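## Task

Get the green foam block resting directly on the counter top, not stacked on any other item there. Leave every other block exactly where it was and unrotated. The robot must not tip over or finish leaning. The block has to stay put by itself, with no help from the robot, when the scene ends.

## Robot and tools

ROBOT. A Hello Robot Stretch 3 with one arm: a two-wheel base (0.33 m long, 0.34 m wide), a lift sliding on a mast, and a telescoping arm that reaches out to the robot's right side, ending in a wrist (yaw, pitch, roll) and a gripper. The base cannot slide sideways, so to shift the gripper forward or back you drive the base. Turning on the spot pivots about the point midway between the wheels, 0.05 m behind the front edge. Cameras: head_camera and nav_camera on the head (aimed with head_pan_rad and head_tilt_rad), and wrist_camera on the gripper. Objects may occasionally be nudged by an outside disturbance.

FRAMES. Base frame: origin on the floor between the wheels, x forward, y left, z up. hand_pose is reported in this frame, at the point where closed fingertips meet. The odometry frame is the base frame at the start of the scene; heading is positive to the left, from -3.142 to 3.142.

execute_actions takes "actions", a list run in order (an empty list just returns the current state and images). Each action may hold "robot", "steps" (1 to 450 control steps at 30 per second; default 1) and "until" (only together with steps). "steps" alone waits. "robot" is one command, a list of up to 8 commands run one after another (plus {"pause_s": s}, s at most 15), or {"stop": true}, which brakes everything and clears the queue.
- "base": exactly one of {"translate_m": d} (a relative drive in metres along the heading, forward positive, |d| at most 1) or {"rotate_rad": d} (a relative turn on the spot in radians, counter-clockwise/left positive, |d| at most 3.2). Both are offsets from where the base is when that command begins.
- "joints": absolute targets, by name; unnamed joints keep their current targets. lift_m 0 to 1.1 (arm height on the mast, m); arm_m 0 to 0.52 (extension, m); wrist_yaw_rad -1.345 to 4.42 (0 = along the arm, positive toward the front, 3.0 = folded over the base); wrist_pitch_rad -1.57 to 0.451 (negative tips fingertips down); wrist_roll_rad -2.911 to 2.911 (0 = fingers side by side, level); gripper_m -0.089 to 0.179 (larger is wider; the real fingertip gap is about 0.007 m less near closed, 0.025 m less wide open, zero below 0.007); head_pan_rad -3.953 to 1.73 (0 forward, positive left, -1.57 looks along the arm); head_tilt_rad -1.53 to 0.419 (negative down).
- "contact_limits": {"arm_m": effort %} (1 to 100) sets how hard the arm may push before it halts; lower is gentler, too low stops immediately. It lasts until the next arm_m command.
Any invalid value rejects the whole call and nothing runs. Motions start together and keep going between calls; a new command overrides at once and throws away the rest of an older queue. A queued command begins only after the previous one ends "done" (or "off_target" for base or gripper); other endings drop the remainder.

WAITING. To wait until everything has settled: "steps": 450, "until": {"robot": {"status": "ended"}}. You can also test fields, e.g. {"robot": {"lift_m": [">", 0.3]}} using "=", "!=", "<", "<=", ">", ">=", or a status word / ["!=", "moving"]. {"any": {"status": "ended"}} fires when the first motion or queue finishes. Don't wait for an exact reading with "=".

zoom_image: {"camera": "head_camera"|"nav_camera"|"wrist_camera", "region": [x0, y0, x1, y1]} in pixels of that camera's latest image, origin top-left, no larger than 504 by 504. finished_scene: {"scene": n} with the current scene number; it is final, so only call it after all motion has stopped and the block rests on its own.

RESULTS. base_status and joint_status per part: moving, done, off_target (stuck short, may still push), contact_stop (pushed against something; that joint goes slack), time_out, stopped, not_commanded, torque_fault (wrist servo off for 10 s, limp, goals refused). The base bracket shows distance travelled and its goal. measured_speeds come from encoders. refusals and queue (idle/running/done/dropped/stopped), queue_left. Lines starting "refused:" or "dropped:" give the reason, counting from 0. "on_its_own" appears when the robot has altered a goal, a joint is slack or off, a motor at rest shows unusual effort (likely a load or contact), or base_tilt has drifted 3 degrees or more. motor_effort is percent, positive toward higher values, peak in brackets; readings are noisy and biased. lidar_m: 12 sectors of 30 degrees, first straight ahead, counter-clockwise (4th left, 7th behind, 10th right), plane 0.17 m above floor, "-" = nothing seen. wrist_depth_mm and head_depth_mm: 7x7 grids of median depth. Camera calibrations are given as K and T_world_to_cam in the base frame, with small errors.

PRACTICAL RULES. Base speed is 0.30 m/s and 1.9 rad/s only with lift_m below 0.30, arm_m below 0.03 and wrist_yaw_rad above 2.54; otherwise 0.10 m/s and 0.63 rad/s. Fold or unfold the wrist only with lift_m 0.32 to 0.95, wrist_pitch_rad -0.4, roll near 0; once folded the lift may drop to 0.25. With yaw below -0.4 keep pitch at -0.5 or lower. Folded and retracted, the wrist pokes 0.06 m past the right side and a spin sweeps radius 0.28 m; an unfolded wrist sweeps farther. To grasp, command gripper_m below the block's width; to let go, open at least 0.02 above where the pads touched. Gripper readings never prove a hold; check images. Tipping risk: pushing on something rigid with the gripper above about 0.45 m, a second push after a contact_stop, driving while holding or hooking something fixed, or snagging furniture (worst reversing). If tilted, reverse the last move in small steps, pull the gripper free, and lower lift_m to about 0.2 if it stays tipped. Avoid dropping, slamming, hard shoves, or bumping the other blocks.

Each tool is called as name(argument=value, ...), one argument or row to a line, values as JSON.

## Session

execute_actions(
  actions=[],
)

Scene clock: 0.00 s.
robot.base_odometry: x=+0.000 y=+0.000 heading=+0.000 (m, m, rad; robot's odometry frame)
robot.turned_by_wheels: +0.000 (rad since the last result)
robot.turned_by_imu: +0.000 (rad since the last result)
robot.base_tilt: forward=+0.9 right=-1.1 (deg)
robot.lidar_m: 2.09 1.79 1.36 1.77 2.28 2.07 0.98 1.56 1.13 1.56 1.49 1.55
robot.head_depth_mm: 1774 1833 1808 1797 1761 1781 1760 / 1831 2080 2034 2001 2003 1989 1987 / 1856 2293 2309 2272 2265 2279 2206 / 1857 2577 2704 2682 2602 2674 2418 / 1877 2695 3221 3181 3167 3025 2420 / 1863 2720 3328 3316 3306 3249 2403 / 1876 2763 3117 3099 3057 3054 2433
robot.base_status: not_commanded
robot.joint_positions: lift_m=+0.334 arm_m=-0.001 wrist_yaw_rad=+2.808 wrist_pitch_rad=-0.451 wrist_roll_rad=+0.012 gripper_m=+0.037 head_pan_rad=+0.008 head_tilt_rad=+0.003
robot.joint_goals: lift_m=+0.334 arm_m=-0.001 wrist_yaw_rad=+2.808 wrist_pitch_rad=-0.451 wrist_roll_rad=+0.012 gripper_m=+0.037 head_pan_rad=+0.008 head_tilt_rad=+0.003
robot.joint_status: lift_m=not_commanded arm_m=not_commanded wrist_yaw_rad=not_commanded wrist_pitch_rad=not_commanded wrist_roll_rad=not_commanded gripper_m=not_commanded head_pan_rad=not_commanded head_tilt_rad=not_commanded
robot.measured_speeds: translate_m=+0.000 rotate_rad=+0.000 lift_m=+0.000 arm_m=+0.000 wrist_yaw_rad=+0.000 wrist_pitch_rad=+0.000 wrist_roll_rad=+0.000 head_pan_rad=+0.000 head_tilt_rad=+0.000
robot: refusals=0 queue=idle queue_left=0
robot.motor_effort: left_wheel=+0 right_wheel=+1 lift_m=+24 arm_m=+0 wrist_yaw_rad=+0 wrist_pitch_rad=+9 wrist_roll_rad=+0 gripper_m=+0 head_pan_rad=+0 head_tilt_rad=+1 (%)
robot.hand_pose: x=+0.0507 y=+0.0644 z=+0.3391 quat_wxyz=(+0.271, +0.709, +0.041, +0.649) (m; robot's base frame)
robot.wrist_depth_mm: - - - - - - - / - - - - - - - / - - - - - - - / 761 785 806 795 805 786 777 / 665 - 662 644 665 642 649 / 558 - 568 547 545 548 535 / 466 461 - 466 469 463 462
pictures: head_camera (sideways: a quarter turn clockwise sets it upright), nav_camera (sideways: a quarter turn counterclockwise sets it upright), wrist_camera
camera_calibration (this result's frames):
head_camera: T_world_to_cam=[[0.0414857, -0.028344, -0.998737, 1.31586], [0.0510051, 0.998354, -0.0262145, 0.0330038], [0.997836, -0.0498532, 0.0428631, -0.100307], [0, 0, 0, 1]] pos_world=[0.0438173, -0.000653313, 1.31936]
nav_camera: T_world_to_cam=[[0.00512142, -0.0469295, 0.998885, -1.25528], [-0.00842096, -0.998865, -0.0468854, 0.112285], [0.999951, -0.00817145, -0.0055108, -0.0365343], [0, 0, 0, 1]] pos_world=[0.0439069, 0.0529497, 1.25894]
wrist_camera: T_world_to_cam=[[0.936886, -0.348512, -0.0279987, -0.0116082], [-0.217699, -0.518812, -0.826705, 0.362167], [0.273591, 0.780624, -0.561939, 0.29465], [0, 0, 0, 1]] pos_world=[0.00910541, -0.0461598, 0.464656]
Images, in order (width x height): head_camera 896x504, nav_camera 672x504, wrist_camera 644x364.

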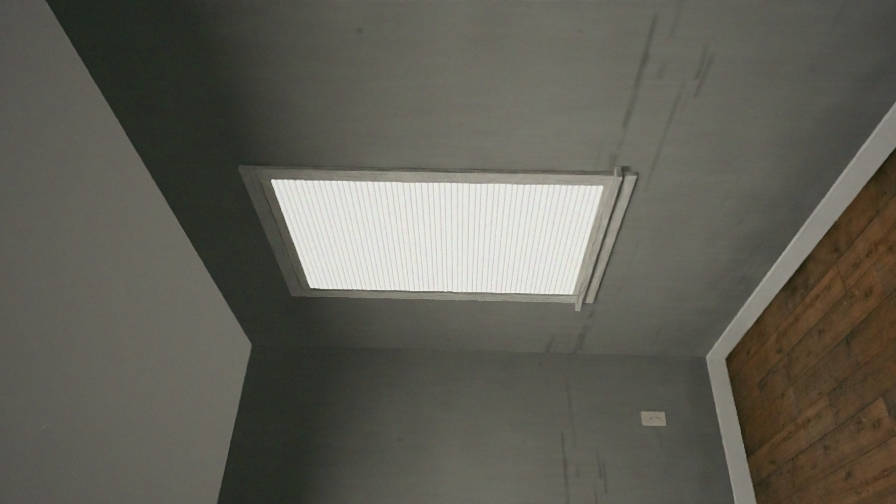

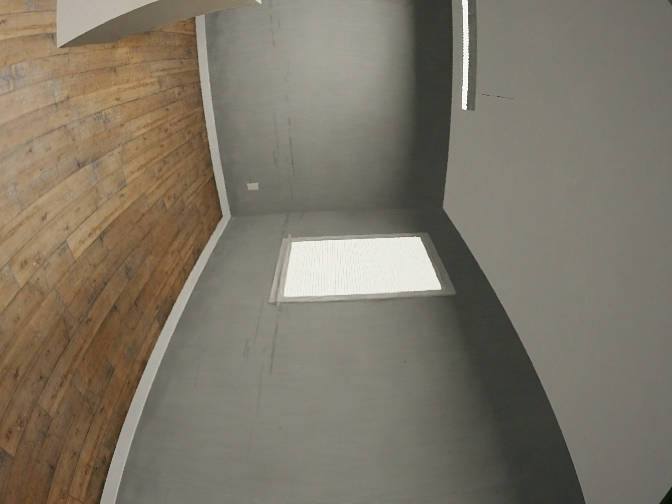

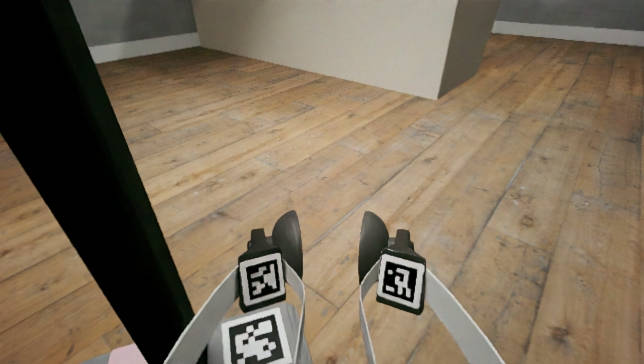

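execute_actions(
  actions=[
    {"robot":{"joints":{"head_pan_rad":1.3,"head_tilt_rad":-0.3}},"steps":150,"until":{"robot":{"status":"ended"}}},
  ],
)

Scene clock: 2.03 s.
robot.base_odometry: x=+0.000 y=+0.000 heading=+0.000 (m, m, rad; robot's odometry frame)
robot.turned_by_wheels: +0.000 (rad since the last result)
robot.turned_by_imu: +0.000 (rad since the last result)
robot.base_tilt: forward=+0.9 right=-1.1 (deg)
robot.lidar_m: 2.08 1.80 1.35 1.78 2.27 2.07 0.98 1.56 1.14 1.56 1.49 1.56
robot.head_depth_mm: 3001 3114 3243 1544 1358 1431 1495 / 3181 3261 3386 1513 1468 1549 1565 / 3328 3515 3616 1618 1612 1693 1598 / 2972 3202 3346 1739 1749 1832 1587 / 2757 2856 2962 1890 1973 1982 1579 / 2487 2569 2634 2085 2195 2010 1585 / 2280 2382 2416 2340 2506 2012 1585
robot.base_status: not_commanded
robot.joint_positions: lift_m=+0.334 arm_m=-0.001 wrist_yaw_rad=+2.808 wrist_pitch_rad=-0.451 wrist_roll_rad=+0.012 gripper_m=+0.037 head_pan_rad=+1.293 head_tilt_rad=-0.296
robot.joint_goals: lift_m=+0.334 arm_m=-0.001 wrist_yaw_rad=+2.808 wrist_pitch_rad=-0.451 wrist_roll_rad=+0.012 gripper_m=+0.037 head_pan_rad=+1.300 head_tilt_rad=-0.300
robot.joint_status: lift_m=not_commanded arm_m=not_commanded wrist_yaw_rad=not_commanded wrist_pitch_rad=not_commanded wrist_roll_rad=not_commanded gripper_m=not_commanded head_pan_rad=done head_tilt_rad=done
robot.measured_speeds: translate_m=+0.000 rotate_rad=+0.000 lift_m=+0.000 arm_m=+0.000 wrist_yaw_rad=+0.000 wrist_pitch_rad=+0.000 wrist_roll_rad=+0.000 head_pan_rad=+0.000 head_tilt_rad=+0.000
robot: refusals=0 queue=done queue_left=0
robot.motor_effort: left_wheel=+0(1) right_wheel=+1(1) lift_m=+24(23) arm_m=+0(0) wrist_yaw_rad=+0(1) wrist_pitch_rad=+9(9) wrist_roll_rad=+0(0) gripper_m=+0(1) head_pan_rad=+4(39) head_tilt_rad=-1(24) (%)
robot.hand_pose: x=+0.0507 y=+0.0644 z=+0.3391 quat_wxyz=(+0.271, +0.709, +0.041, +0.649) (m; robot's base frame)
robot.wrist_depth_mm: - - - - - - - / - - - - - - - / - - - - - - - / 774 799 807 803 806 779 796 / 662 - 670 644 667 649 640 / 549 - 566 542 542 543 537 / 479 477 - 470 464 469 475
pictures: head_camera (sideways: a quarter turn clockwise sets it upright), nav_camera (sideways: a quarter turn counterclockwise sets it upright), wrist_camera
camera_calibration (this result's frames):
head_camera: T_world_to_cam=[[-0.0422149, -0.252335, -0.966719, 1.2743], [-0.946321, 0.320446, -0.0423191, 0.0600405], [0.320459, 0.91304, -0.252317, 0.288076], [0, 0, 0, 1]] pos_world=[0.0182954, 0.0392858, 1.30712]
nav_camera: T_world_to_cam=[[0.127027, 0.273919, 0.953327, -1.19633], [0.952398, -0.302211, -0.0400692, 0.0975332], [0.27713, 0.913037, -0.299269, 0.350256], [0, 0, 0, 1]] pos_world=[-0.0379912, 0.0373754, 1.24922]
wrist_camera: T_world_to_cam=[[0.936886, -0.348512, -0.0279984, -0.0116084], [-0.217699, -0.518813, -0.826705, 0.362167], [0.273591, 0.780623, -0.561939, 0.29465], [0, 0, 0, 1]] pos_world=[0.00910539, -0.0461598, 0.464656]
Images, in order (width x height): head_camera 896x504, nav_camera 672x504, wrist_camera 644x364.

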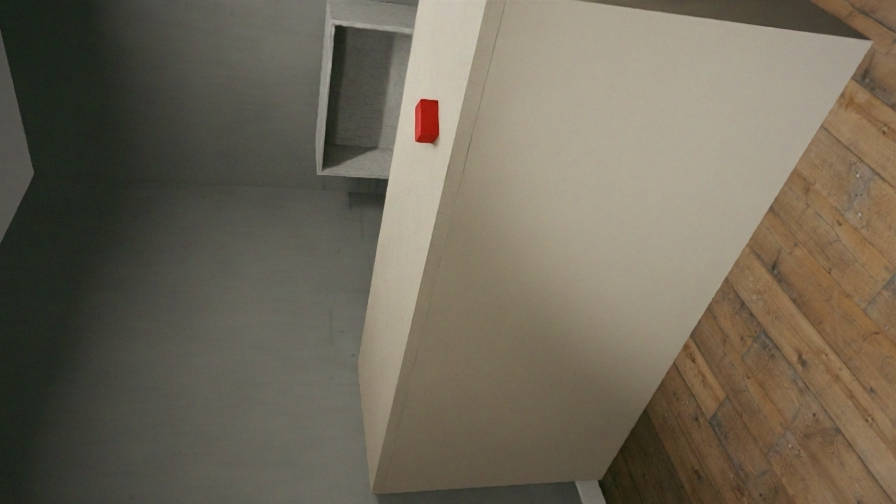

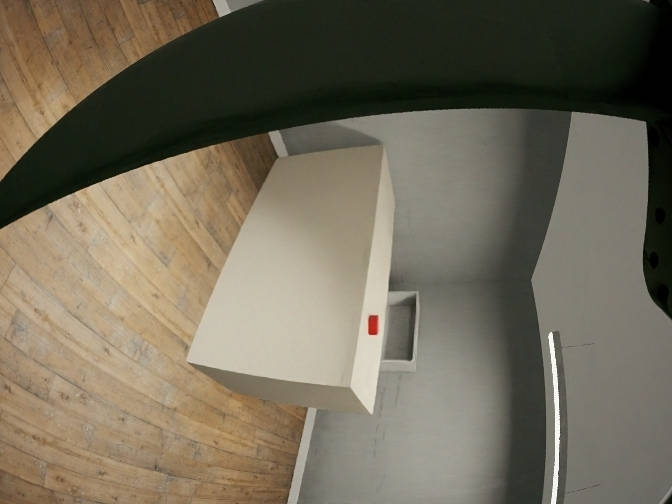

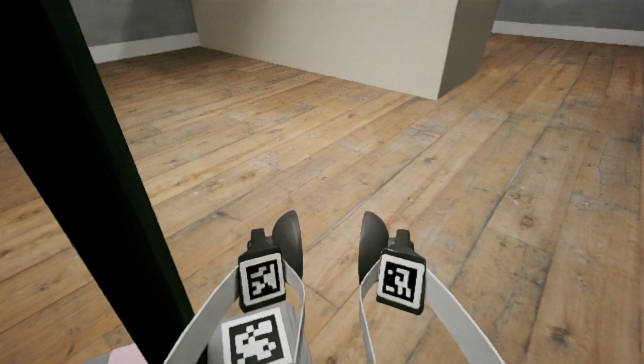

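execute_actions(
  actions=[
    {"robot":[{"joints":{"lift_m":0.25,"head_pan_rad":0.0,"head_tilt_rad":-0.4},"base":{"rotate_rad":0.28}},{"base":{"translate_m":1.0}},{"base":{"translate_m":0.5}},{"base":{"rotate_rad":1.30}}],"steps":450,"until":{"robot":{"status":"ended"}}},
  ],
)

Scene clock: 18.37 s.
robot.base_odometry: x=+1.442 y=+0.414 heading=+1.580 (m, m, rad; robot's odometry frame)
robot.turned_by_wheels: +1.580 (rad since the last result)
robot.turned_by_imu: +1.563 (rad since the last result)
robot.base_tilt: forward=+1.0 right=-1.1 (deg)
robot.lidar_m: 0.85 0.81 2.75 2.87 3.04 1.61 1.16 1.11 1.15 1.55 1.75 1.81
robot.head_depth_mm: 1983 2008 2097 2189 2222 1835 1463 / 2191 2264 2103 2272 2312 1835 1456 / 2448 2542 2624 2717 2322 1815 1462 / 2705 2873 2759 2882 2402 1790 1447 / 2531 2736 2854 3036 1001 1090 1200 / 2406 2548 2709 1061 926 1000 1081 / 2295 2412 2547 1056 862 927 996
robot.base_status: done (rotate_rad +1.2999 of +1.3000)
robot.joint_positions: lift_m=+0.250 arm_m=-0.001 wrist_yaw_rad=+2.808 wrist_pitch_rad=-0.453 wrist_roll_rad=+0.012 gripper_m=+0.037 head_pan_rad=+0.007 head_tilt_rad=-0.396
robot.joint_goals: lift_m=+0.250 arm_m=-0.001 wrist_yaw_rad=+2.808 wrist_pitch_rad=-0.453 wrist_roll_rad=+0.012 gripper_m=+0.037 head_pan_rad=+0.000 head_tilt_rad=-0.400
robot.joint_status: lift_m=done arm_m=not_commanded wrist_yaw_rad=not_commanded wrist_pitch_rad=not_commanded wrist_roll_rad=not_commanded gripper_m=not_commanded head_pan_rad=done head_tilt_rad=done
robot.measured_speeds: translate_m=+0.000 rotate_rad=+0.000 lift_m=+0.000 arm_m=+0.000 wrist_yaw_rad=+0.000 wrist_pitch_rad=+0.000 wrist_roll_rad=+0.000 head_pan_rad=+0.000 head_tilt_rad=+0.000
robot: refusals=0 queue=done queue_left=0
robot.motor_effort: left_wheel=-3(11) right_wheel=+4(14) lift_m=+22(23) arm_m=-1(1) wrist_yaw_rad=+0(0) wrist_pitch_rad=+10(10) wrist_roll_rad=+0(0) gripper_m=+0(1) head_pan_rad=-3(39) head_tilt_rad=-1(14) (%)
robot.hand_pose: x=+0.0506 y=+0.0642 z=+0.2550 quat_wxyz=(+0.272, +0.709, +0.041, +0.649) (m; robot's base frame)
robot.wrist_depth_mm: - - - - - 678 593 / - - - - - 715 615 / - 879 888 870 894 756 648 / 635 661 663 650 657 661 636 / 532 - 532 537 564 529 534 / 460 - - 445 442 444 441 / - - - 387 384 385 384
pictures: head_camera (sideways: a quarter turn clockwise sets it upright), nav_camera (sideways: a quarter turn counterclockwise sets it upright), wrist_camera
camera_calibration (this result's frames):
head_camera: T_world_to_cam=[[-0.349413, -0.0310887, -0.936453, 1.23665], [0.0370073, 0.998212, -0.0469473, 0.0600618], [0.936238, -0.0510596, -0.347638, 0.408377], [0, 0, 0, 1]] pos_world=[0.0475402, -0.00065693, 1.30285]
nav_camera: T_world_to_cam=[[0.392411, -0.0442458, 0.918725, -1.15278], [-0.026134, -0.998975, -0.0369481, 0.099434], [0.919419, -0.00951112, -0.393165, 0.468535], [0, 0, 0, 1]] pos_world=[0.0241803, 0.0527829, 1.24697]
wrist_camera: T_world_to_cam=[[0.936869, -0.34856, -0.0279587, -0.0139803], [-0.21817, -0.520171, -0.825727, 0.292347], [0.273272, 0.779698, -0.563377, 0.248024], [0, 0, 0, 1]] pos_world=[0.00910104, -0.0461865, 0.380739]
Images, in order (width x height): head_camera 896x504, nav_camera 672x504, wrist_camera 644x364.

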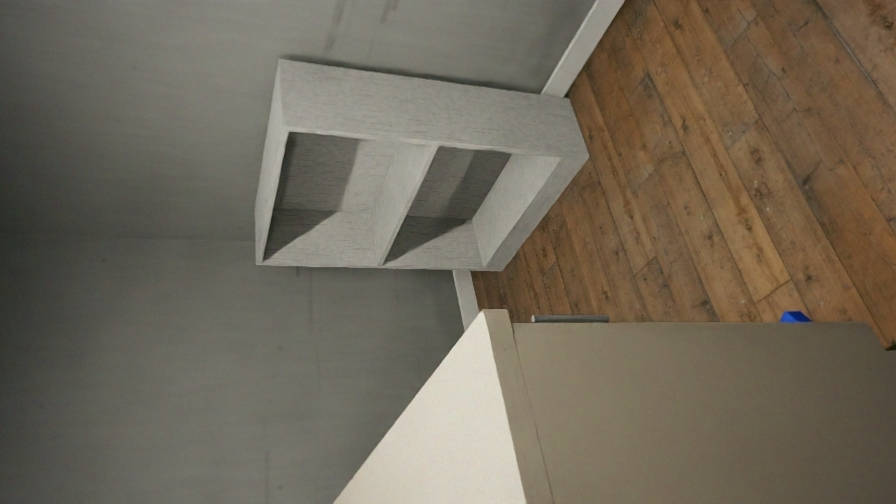

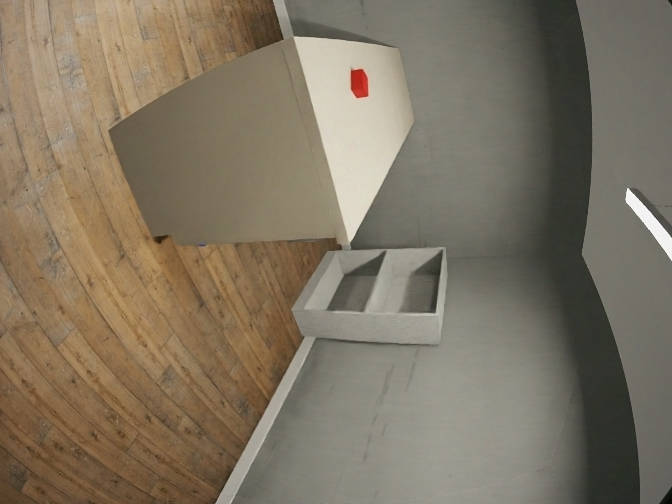

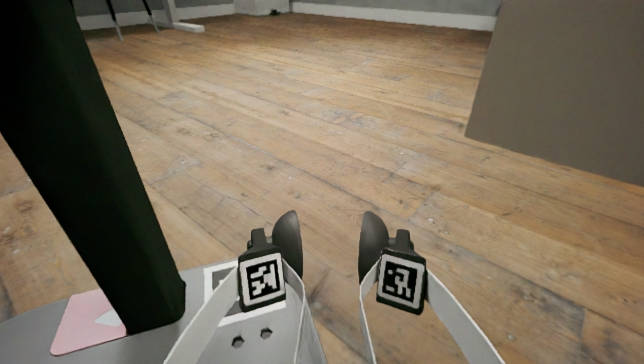

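execute_actions(
  actions=[
    {"robot":[{"base":{"rotate_rad":-1.47}},{"base":{"translate_m":0.4}},{"base":{"rotate_rad":1.57}},{"base":{"translate_m":0.3},"joints":{"head_tilt_rad":-0.6}}],"steps":450,"until":{"robot":{"status":"ended"}}},
  ],
)

Scene clock: 31.30 s.
robot.base_odometry: x=+1.807 y=+0.756 heading=+1.680 (m, m, rad; robot's odometry frame)
robot.turned_by_wheels: +0.100 (rad since the last result)
robot.turned_by_imu: +0.101 (rad since the last result)
robot.base_tilt: forward=+0.9 right=-1.1 (deg)
robot.lidar_m: 1.71 0.72 0.75 3.12 3.53 1.59 1.24 1.22 1.29 1.29 1.27 1.35
robot.head_depth_mm: 1555 1638 1747 1815 1837 1531 1284 / 1773 1667 1870 2057 1862 1519 1286 / 2008 2044 1817 2023 1853 1501 1283 / 2337 2304 2531 2307 1839 1501 1264 / 2313 2505 2725 2365 1835 1483 1260 / 2179 2414 2654 2375 1806 1496 1255 / 2131 2321 2555 2348 1762 1470 1254
robot.base_status: done (translate_m +0.3000 of +0.3000)
robot.joint_positions: lift_m=+0.250 arm_m=-0.001 wrist_yaw_rad=+2.808 wrist_pitch_rad=-0.453 wrist_roll_rad=+0.012 gripper_m=+0.037 head_pan_rad=+0.007 head_tilt_rad=-0.593
robot.joint_goals: lift_m=+0.250 arm_m=-0.001 wrist_yaw_rad=+2.808 wrist_pitch_rad=-0.453 wrist_roll_rad=+0.012 gripper_m=+0.037 head_pan_rad=+0.000 head_tilt_rad=-0.600
robot.joint_status: lift_m=done arm_m=not_commanded wrist_yaw_rad=not_commanded wrist_pitch_rad=not_commanded wrist_roll_rad=not_commanded gripper_m=not_commanded head_pan_rad=done head_tilt_rad=done
robot.measured_speeds: translate_m=+0.000 rotate_rad=+0.000 lift_m=+0.000 arm_m=+0.000 wrist_yaw_rad=+0.000 wrist_pitch_rad=+0.000 wrist_roll_rad=+0.000 head_pan_rad=+0.000 head_tilt_rad=+0.000
robot: refusals=0 queue=done queue_left=0
robot.motor_effort: left_wheel=-3(12) right_wheel=+4(15) lift_m=+22(22) arm_m=-1(1) wrist_yaw_rad=+1(0) wrist_pitch_rad=+10(10) wrist_roll_rad=+0(0) gripper_m=+0(0) head_pan_rad=-4(3) head_tilt_rad=-4(22) (%)
robot.hand_pose: x=+0.0506 y=+0.0642 z=+0.2549 quat_wxyz=(+0.272, +0.709, +0.041, +0.649) (m; robot's base frame)
robot.wrist_depth_mm: - - - - 735 603 613 / - - - - 773 634 - / - 877 875 886 797 729 854 / 632 669 664 642 657 671 652 / 530 - 536 525 541 532 527 / 457 - - 445 445 443 448 / - - - 385 387 382 382
pictures: head_camera (sideways: a quarter turn clockwise sets it upright), nav_camera (sideways: a quarter turn counterclockwise sets it upright), wrist_camera
camera_calibration (this result's frames):
head_camera: T_world_to_cam=[[-0.526058, -0.032279, -0.849836, 1.12473], [0.0270284, 0.99814, -0.0546429, 0.0701284], [0.850019, -0.0517151, -0.524207, 0.638665], [0, 0, 0, 1]] pos_world=[0.0469007, -0.000664115, 1.29446]
nav_camera: T_world_to_cam=[[0.564756, -0.0430879, 0.824133, -1.03045], [-0.0327975, -0.999019, -0.0297562, 0.0901029], [0.824606, -0.0102246, -0.565615, 0.693501], [0, 0, 0, 1]] pos_world=[0.0130448, 0.0527052, 1.24417]
wrist_camera: T_world_to_cam=[[0.936868, -0.348563, -0.0279563, -0.0139928], [-0.218198, -0.520251, -0.825669, 0.292295], [0.273253, 0.779643, -0.563462, 0.248073], [0, 0, 0, 1]] pos_world=[0.00910077, -0.0462192, 0.380728]
Images, in order (width x height): head_camera 896x504, nav_camera 672x504, wrist_camera 644x364.

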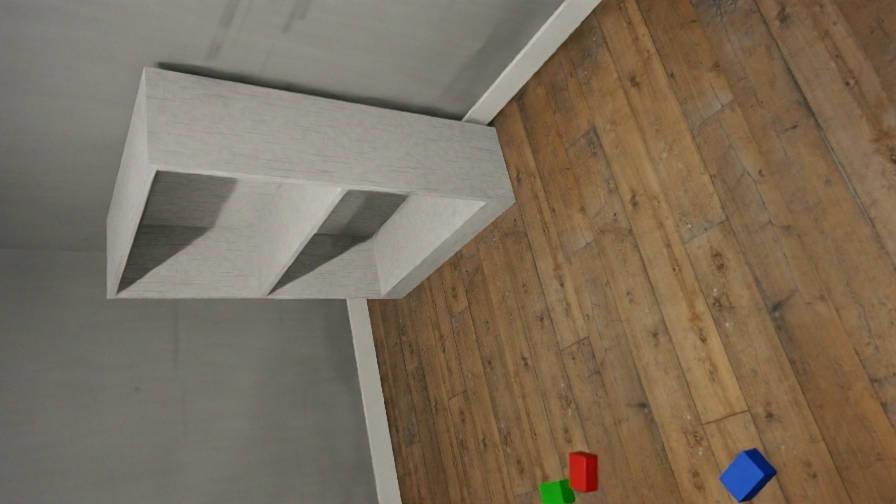

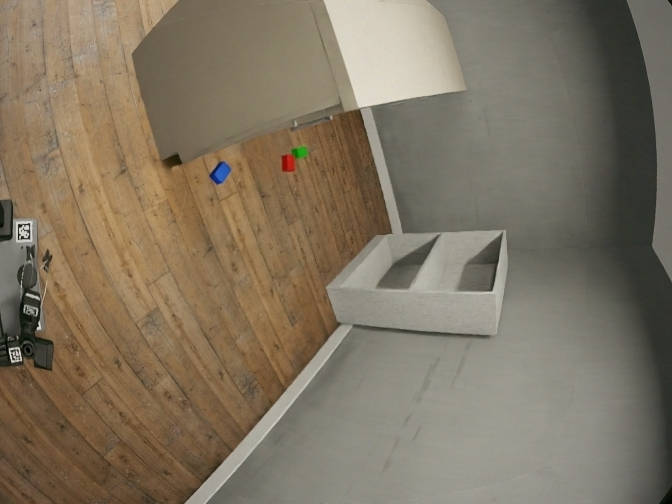

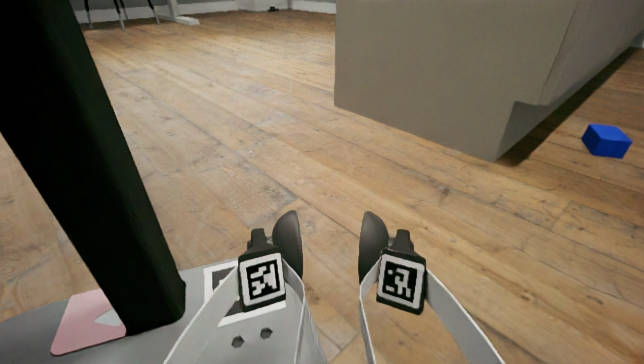

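execute_actions(
  actions=[
    {"robot":[{"base":{"rotate_rad":0.097}},{"base":{"translate_m":1.0}},{"base":{"translate_m":0.56}},{"base":{"rotate_rad":-2.80},"joints":{"lift_m":0.4,"wrist_pitch_rad":-0.4,"head_pan_rad":-1.57,"head_tilt_rad":-1.1}},{"joints":{"wrist_yaw_rad":0.0,"gripper_m":0.10}},{"joints":{"wrist_pitch_rad":-1.0,"arm_m":0.15}}],"steps":450,"until":{"robot":{"status":"ended"}}},
  ],
)

Scene clock: 54.30 s.
robot.base_odometry: x=+1.488 y=+2.284 heading=-1.023 (m, m, rad; robot's odometry frame)
robot.turned_by_wheels: -2.703 (rad since the last result)
robot.turned_by_imu: -2.665 (rad since the last result)
robot.base_tilt: forward=+0.9 right=-1.1 (deg)
robot.lidar_m: 2.69 1.05 0.77 0.42 0.71 0.85 1.08 0.84 0.62 0.60 0.62 0.86
robot.head_depth_mm: 627 680 849 1136 1330 1220 1132 / 620 678 854 1139 1325 1213 1119 / 616 680 853 1146 1330 - - / 613 682 857 1152 1320 - - / 609 685 855 1151 1304 1215 1098 / 602 683 860 1155 1303 1185 1096 / 599 690 861 1162 1300 1184 1091
robot.base_status: done (rotate_rad -2.7999 of -2.8000)
robot.joint_positions: lift_m=+0.400 arm_m=-0.001 wrist_yaw_rad=+1.616 wrist_pitch_rad=-0.420 wrist_roll_rad=+0.012 gripper_m=+0.100 head_pan_rad=-1.563 head_tilt_rad=-1.087
robot.joint_goals: lift_m=+0.400 arm_m=-0.001 wrist_yaw_rad=+0.000 wrist_pitch_rad=-0.400 wrist_roll_rad=+0.012 gripper_m=+0.100 head_pan_rad=-1.570 head_tilt_rad=-1.100
robot.joint_status: lift_m=done arm_m=not_commanded wrist_yaw_rad=moving wrist_pitch_rad=done wrist_roll_rad=not_commanded gripper_m=moving head_pan_rad=done head_tilt_rad=done
robot.measured_speeds: translate_m=+0.000 rotate_rad=+0.000 lift_m=+0.000 arm_m=+0.000 wrist_yaw_rad=-1.998 wrist_pitch_rad=+0.000 wrist_roll_rad=+0.000 head_pan_rad=+0.000 head_tilt_rad=+0.000
robot: refusals=0 queue=running queue_left=1
robot.motor_effort: left_wheel=+2(11) right_wheel=-3(12) lift_m=+27(29) arm_m=-1(1) wrist_yaw_rad=-5(2) wrist_pitch_rad=+12(13) wrist_roll_rad=+0(0) gripper_m=+0(85) head_pan_rad=-3(39) head_tilt_rad=-6(35) (%)
robot.hand_pose: x=+0.2025 y=-0.1336 z=+0.4121 quat_wxyz=(+0.583, +0.604, -0.374, +0.394) (m; robot's base frame)
robot.wrist_depth_mm: 915 - - - - - 570 / 898 - - - - - 557 / 893 - - - - - 567 / 880 - 991 960 966 964 565 / 769 785 798 765 749 776 592 / 655 647 641 646 638 595 599 / 548 547 556 549 543 549 542
pictures: head_camera (sideways: a quarter turn clockwise sets it upright), nav_camera (sideways: a quarter turn counterclockwise sets it upright), wrist_camera
camera_calibration (this result's frames):
head_camera: T_world_to_cam=[[-0.0352887, 0.865854, -0.499051, 0.664613], [0.997932, 0.00368276, -0.0641757, 0.0765776], [-0.0537289, -0.500284, -0.864193, 1.08635], [0, 0, 0, 1]] pos_world=[0.00540232, -0.0322576, 1.2754]
nav_camera: T_world_to_cam=[[-0.0401761, -0.887875, 0.458327, -0.550106], [-0.999116, 0.0413831, -0.00741282, 0.0668967], [-0.0123854, -0.45822, -0.888753, 1.11882], [0, 0, 0, 1]] pos_world=[0.0585935, 0.0214719, 1.24698]
wrist_camera: T_world_to_cam=[[0.0230111, -0.999323, -0.0287089, -0.122359], [-0.536345, 0.011894, -0.843915, 0.495339], [0.843685, 0.0348173, -0.535708, 0.222811], [0, 0, 0, 1]] pos_world=[0.0805057, -0.135925, 0.533873]
Images, in order (width x height): head_camera 896x504, nav_camera 672x504, wrist_camera 644x364.

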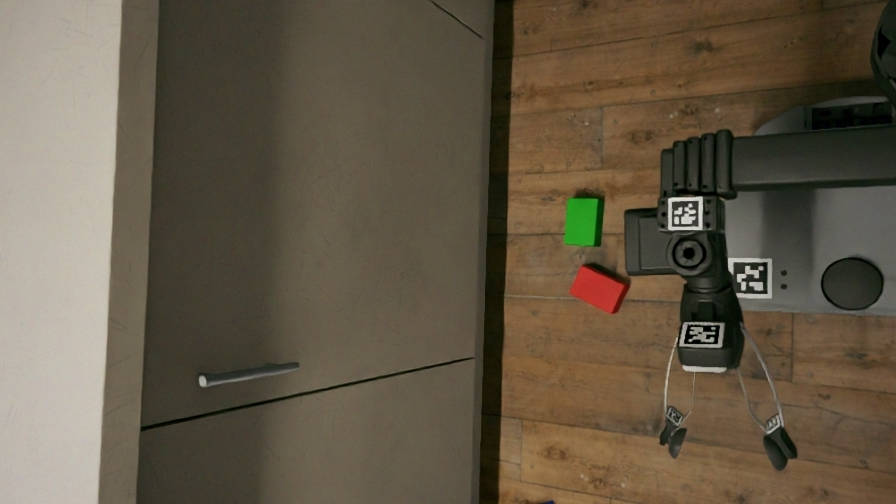

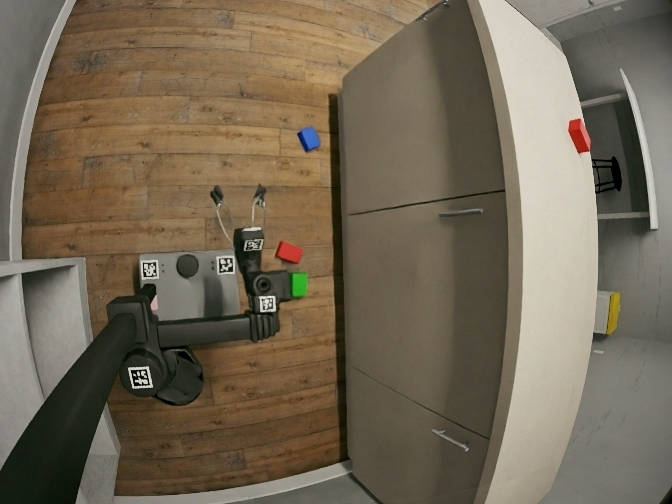

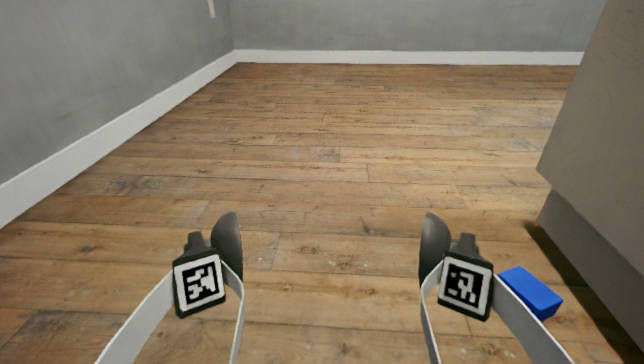

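execute_actions(
  actions=[
    {"steps":150,"until":{"robot":{"status":"ended"}}},
  ],
)

Scene clock: 57.97 s.
robot.base_odometry: x=+1.488 y=+2.284 heading=-1.023 (m, m, rad; robot's odometry frame)
robot.turned_by_wheels: +0.000 (rad since the last result)
robot.turned_by_imu: +0.000 (rad since the last result)
robot.base_tilt: forward=+1.0 right=-1.1 (deg)
robot.lidar_m: 2.69 1.05 0.77 0.42 0.71 0.85 1.08 0.83 0.62 0.60 0.62 0.86
robot.head_depth_mm: 625 679 853 1138 1332 1217 1133 / 622 679 851 1139 1331 1211 1125 / 618 682 855 1143 1322 - - / 613 681 854 1147 1263 1220 - / 608 682 859 1147 1302 1200 1097 / 602 683 861 1153 1315 1191 1096 / 599 687 862 1163 1298 1189 1091
robot.base_status: done (rotate_rad -2.7999 of -2.8000)
robot.joint_positions: lift_m=+0.400 arm_m=+0.150 wrist_yaw_rad=+0.001 wrist_pitch_rad=-1.006 wrist_roll_rad=+0.012 gripper_m=+0.100 head_pan_rad=-1.563 head_tilt_rad=-1.087
robot.joint_goals: lift_m=+0.400 arm_m=+0.150 wrist_yaw_rad=+0.000 wrist_pitch_rad=-1.000 wrist_roll_rad=+0.012 gripper_m=+0.100 head_pan_rad=-1.570 head_tilt_rad=-1.100
robot.joint_status: lift_m=done arm_m=done wrist_yaw_rad=done wrist_pitch_rad=done wrist_roll_rad=not_commanded gripper_m=done head_pan_rad=done head_tilt_rad=done
robot.measured_speeds: translate_m=+0.000 rotate_rad=+0.000 lift_m=+0.000 arm_m=+0.000 wrist_yaw_rad=+0.000 wrist_pitch_rad=+0.000 wrist_roll_rad=+0.000 head_pan_rad=+0.000 head_tilt_rad=+0.000
robot: refusals=0 queue=done queue_left=0
robot.motor_effort: left_wheel=+2(2) right_wheel=-3(3) lift_m=+26(26) arm_m=+2(2) wrist_yaw_rad=-1(2) wrist_pitch_rad=+3(11) wrist_roll_rad=+0(0) gripper_m=+0(1) head_pan_rad=-3(4) head_tilt_rad=-8(7) (%)
robot.hand_pose: x=-0.0215 y=-0.4115 z=+0.3093 quat_wxyz=(+0.616, +0.339, -0.623, -0.343) (m; robot's base frame)
robot.wrist_depth_mm: 258 255 254 252 251 247 247 / 316 314 309 303 302 300 299 / 508 504 497 492 494 473 480 / 525 517 510 509 515 506 510 / 488 480 488 471 480 480 481 / 444 452 450 419 410 448 443 / 425 428 415 419 421 419 419
pictures: head_camera (sideways: a quarter turn clockwise sets it upright), nav_camera (sideways: a quarter turn counterclockwise sets it upright), wrist_camera
camera_calibration (this result's frames):
head_camera: T_world_to_cam=[[-0.0352887, 0.865854, -0.499052, 0.664613], [0.997932, 0.00368276, -0.0641757, 0.0765776], [-0.0537289, -0.500284, -0.864193, 1.08635], [0, 0, 0, 1]] pos_world=[0.00540232, -0.0322577, 1.2754]
nav_camera: T_world_to_cam=[[-0.0401761, -0.887875, 0.458327, -0.550106], [-0.999116, 0.0413831, -0.00741282, 0.0668967], [-0.0123854, -0.45822, -0.888753, 1.11882], [0, 0, 0, 1]] pos_world=[0.0585935, 0.0214719, 1.24698]
wrist_camera: T_world_to_cam=[[-0.999352, 0.0340805, -0.0115794, 0.00003366], [0.0358404, 0.912511, -0.407478, 0.539684], [-0.00332076, -0.407629, -0.913142, 0.282875], [0, 0, 0, 1]] pos_world=[-0.0183695, -0.377161, 0.478215]
Images, in order (width x height): head_camera 896x504, nav_camera 672x504, wrist_camera 644x364.

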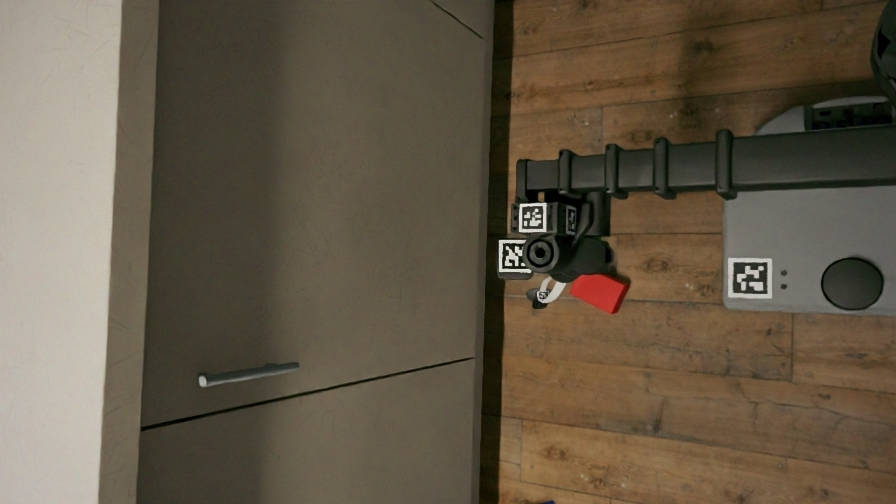

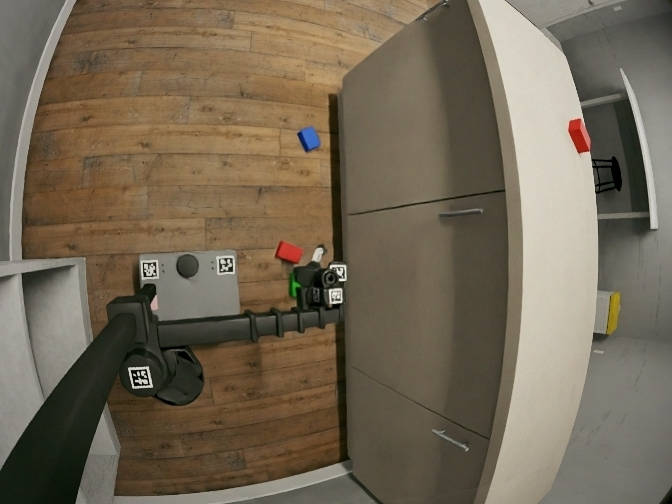

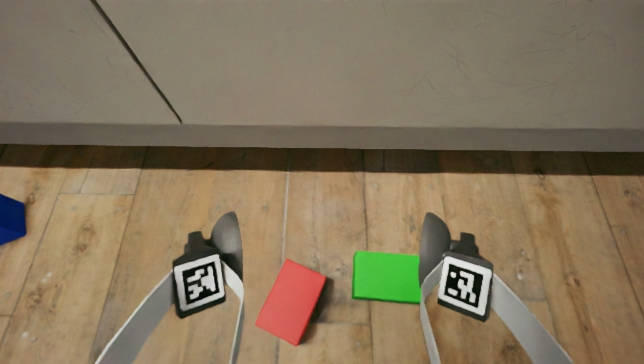

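execute_actions(
  actions=[
    {"robot":{"base":{"translate_m":-0.10},"joints":{"wrist_pitch_rad":-1.5,"wrist_roll_rad":1.57,"arm_m":0.265,"lift_m":0.3}},"steps":300,"until":{"robot":{"status":"ended"}}},
  ],
)

Scene clock: 62.43 s.
robot.base_odometry: x=+1.436 y=+2.369 heading=-1.023 (m, m, rad; robot's odometry frame)
robot.turned_by_wheels: +0.000 (rad since the last result)
robot.turned_by_imu: +0.000 (rad since the last result)
robot.base_tilt: forward=+0.9 right=-1.0 (deg)
robot.lidar_m: 2.77 1.05 0.44 0.50 0.71 0.77 0.98 0.83 0.61 0.59 0.62 0.86
robot.head_depth_mm: 626 678 849 1135 1337 1210 1117 / 622 676 852 1135 1326 1217 1126 / 618 680 854 1091 1323 1220 - / 612 681 853 1093 1278 1219 - / 609 683 857 1150 1307 1199 1105 / 604 683 860 1153 1305 1192 1093 / 599 685 864 1157 1297 1183 1092
robot.base_status: done (translate_m -0.1000 of -0.1000)
robot.joint_positions: lift_m=+0.300 arm_m=+0.265 wrist_yaw_rad=+0.001 wrist_pitch_rad=-1.494 wrist_roll_rad=+1.567 gripper_m=+0.100 head_pan_rad=-1.563 head_tilt_rad=-1.087
robot.joint_goals: lift_m=+0.300 arm_m=+0.265 wrist_yaw_rad=+0.000 wrist_pitch_rad=-1.500 wrist_roll_rad=+1.570 gripper_m=+0.100 head_pan_rad=-1.570 head_tilt_rad=-1.100
robot.joint_status: lift_m=done arm_m=done wrist_yaw_rad=done wrist_pitch_rad=done wrist_roll_rad=done gripper_m=done head_pan_rad=done head_tilt_rad=done
robot.measured_speeds: translate_m=+0.000 rotate_rad=+0.000 lift_m=+0.000 arm_m=+0.000 wrist_yaw_rad=+0.000 wrist_pitch_rad=+0.000 wrist_roll_rad=+0.000 head_pan_rad=+0.000 head_tilt_rad=+0.000
robot: refusals=0 queue=done queue_left=0
robot.motor_effort: left_wheel=+2(3) right_wheel=-3(9) lift_m=+21(28) arm_m=+2(0) wrist_yaw_rad=-1(1) wrist_pitch_rad=-4(4) wrist_roll_rad=+1(3) gripper_m=+0(0) head_pan_rad=-3(4) head_tilt_rad=-7(8) (%)
robot.hand_pose: x=-0.0215 y=-0.4051 z=+0.1815 quat_wxyz=(+0.002, +0.001, -0.734, -0.680) (m; robot's base frame)
robot.wrist_depth_mm: 269 333 325 320 312 304 294 / 271 337 334 327 318 311 301 / 273 345 341 328 323 315 315 / 277 352 350 332 330 326 317 / 277 364 359 306 340 331 - / 278 360 367 356 348 336 330 / 219 379 381 319 354 350 334
pictures: head_camera (sideways: a quarter turn clockwise sets it upright), nav_camera (sideways: a quarter turn counterclockwise sets it upright), wrist_camera
camera_calibration (this result's frames):
head_camera: T_world_to_cam=[[-0.0352402, 0.865855, -0.499052, 0.664613], [0.997932, 0.00362684, -0.0641757, 0.0765776], [-0.0537569, -0.500281, -0.864193, 1.08635], [0, 0, 0, 1]] pos_world=[0.00540052, -0.0322576, 1.2754]
nav_camera: T_world_to_cam=[[-0.0402258, -0.887873, 0.458327, -0.550105], [-0.999114, 0.0414391, -0.00741282, 0.0668967], [-0.012411, -0.458219, -0.888753, 1.11882], [0, 0, 0, 1]] pos_world=[0.0585947, 0.0214689, 1.24698]
wrist_camera: T_world_to_cam=[[0.0200354, 0.997466, -0.0682598, 0.42086], [0.989496, -0.0100064, 0.144212, 0.0284586], [0.143163, -0.0704322, -0.98719, 0.321998], [0, 0, 0, 1]] pos_world=[-0.08269, -0.39683, 0.342497]
Images, in order (width x height): head_camera 896x504, nav_camera 672x504, wrist_camera 644x364.

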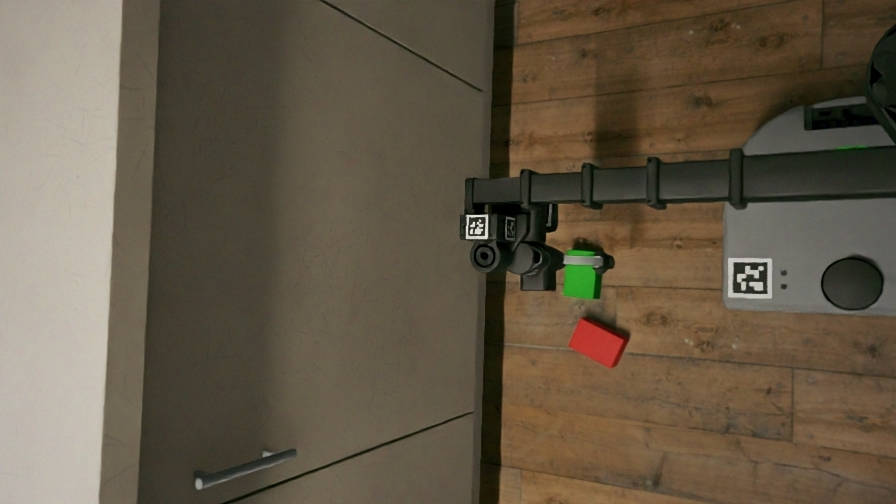

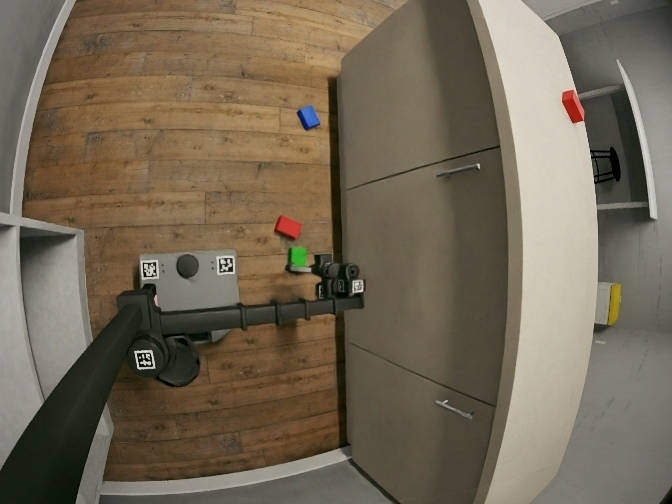

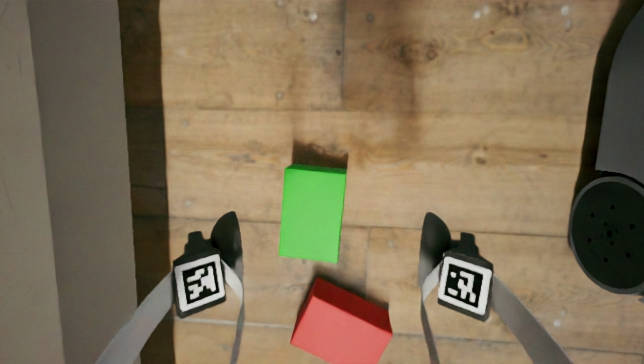

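execute_actions(
  actions=[
    {"robot":[{"joints":{"arm_m":0.29}},{"joints":{"lift_m":0.142}},{"joints":{"gripper_m":0.0}}],"steps":300,"until":{"robot":{"status":"ended"}}},
  ],
)

Scene clock: 68.73 s.
robot.base_odometry: x=+1.436 y=+2.369 heading=-1.023 (m, m, rad; robot's odometry frame)
robot.turned_by_wheels: +0.000 (rad since the last result)
robot.turned_by_imu: +0.000 (rad since the last result)
robot.base_tilt: forward=+0.9 right=-1.0 (deg)
robot.lidar_m: 2.77 1.05 0.44 0.50 0.71 0.77 0.98 0.83 0.62 0.59 0.62 0.86
robot.head_depth_mm: 625 678 851 1142 1340 1213 1114 / 620 680 850 1140 1339 1217 1123 / 618 679 850 1144 1332 1223 - / 613 682 852 1145 1288 1212 - / 608 682 856 1150 1296 1205 1098 / 603 684 854 1151 1301 1190 1098 / 599 684 860 1162 1298 1187 1086
robot.base_status: done (translate_m -0.1000 of -0.1000)
robot.joint_positions: lift_m=+0.142 arm_m=+0.290 wrist_yaw_rad=+0.001 wrist_pitch_rad=-1.499 wrist_roll_rad=+1.567 gripper_m=+0.001 head_pan_rad=-1.563 head_tilt_rad=-1.087
robot.joint_goals: lift_m=+0.142 arm_m=+0.290 wrist_yaw_rad=+0.000 wrist_pitch_rad=-1.500 wrist_roll_rad=+1.570 gripper_m=+0.000 head_pan_rad=-1.570 head_tilt_rad=-1.100
robot.joint_status: lift_m=done arm_m=done wrist_yaw_rad=done wrist_pitch_rad=done wrist_roll_rad=done gripper_m=done head_pan_rad=done head_tilt_rad=done
robot.measured_speeds: translate_m=+0.000 rotate_rad=+0.000 lift_m=+0.000 arm_m=+0.000 wrist_yaw_rad=+0.000 wrist_pitch_rad=+0.000 wrist_roll_rad=+0.000 head_pan_rad=+0.000 head_tilt_rad=+0.000
robot: refusals=0 queue=done queue_left=0
robot.motor_effort: left_wheel=+2(2) right_wheel=-3(3) lift_m=+21(22) arm_m=+2(4) wrist_yaw_rad=-1(1) wrist_pitch_rad=+0(10) wrist_roll_rad=+1(1) gripper_m=-27(100) head_pan_rad=-4(3) head_tilt_rad=-7(8) (%)
robot.hand_pose: x=-0.0215 y=-0.4286 z=+0.0235 quat_wxyz=(+0.002, +0.001, -0.732, -0.682) (m; robot's base frame)
robot.wrist_depth_mm: 182 179 174 169 166 162 159 / 187 182 178 174 170 166 162 / 193 188 183 178 174 169 166 / 196 193 187 182 177 173 169 / 202 198 191 136 148 177 173 / 207 202 - 139 138 181 178 / 213 208 201 142 190 186 182
pictures: head_camera (sideways: a quarter turn clockwise sets it upright), nav_camera (sideways: a quarter turn counterclockwise sets it upright), wrist_camera
camera_calibration (this result's frames):
head_camera: T_world_to_cam=[[-0.0352403, 0.865856, -0.499051, 0.664613], [0.997932, 0.00362697, -0.0641757, 0.0765776], [-0.0537569, -0.500281, -0.864193, 1.08635], [0, 0, 0, 1]] pos_world=[0.00540052, -0.0322576, 1.2754]
nav_camera: T_world_to_cam=[[-0.0402257, -0.887873, 0.458327, -0.550105], [-0.999114, 0.041439, -0.00741282, 0.0668967], [-0.012411, -0.458219, -0.888753, 1.11882], [0, 0, 0, 1]] pos_world=[0.0585947, 0.021469, 1.24698]
wrist_camera: T_world_to_cam=[[0.02018, 0.997849, -0.0623654, 0.433534], [0.989494, -0.0110013, 0.144156, 0.0505783], [0.14316, -0.0646192, -0.987588, 0.166912], [0, 0, 0, 1]] pos_world=[-0.0826908, -0.42126, 0.184587]
Images, in order (width x height): head_camera 896x504, nav_camera 672x504, wrist_camera 644x364.

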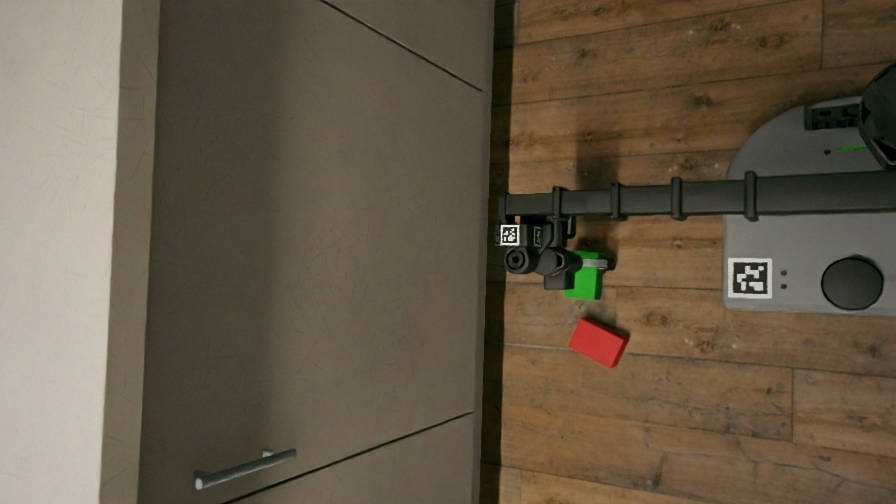

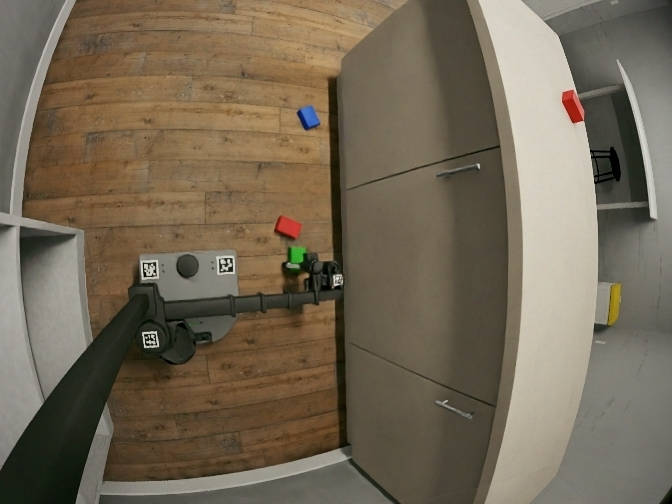

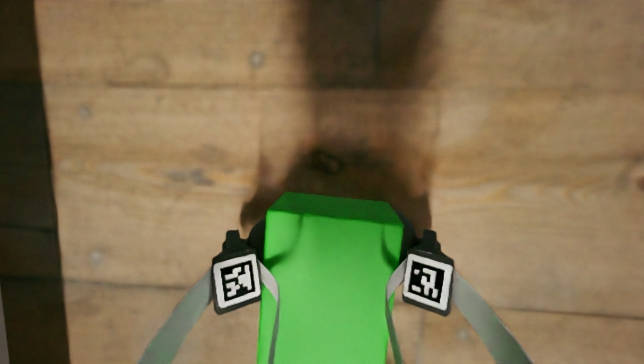

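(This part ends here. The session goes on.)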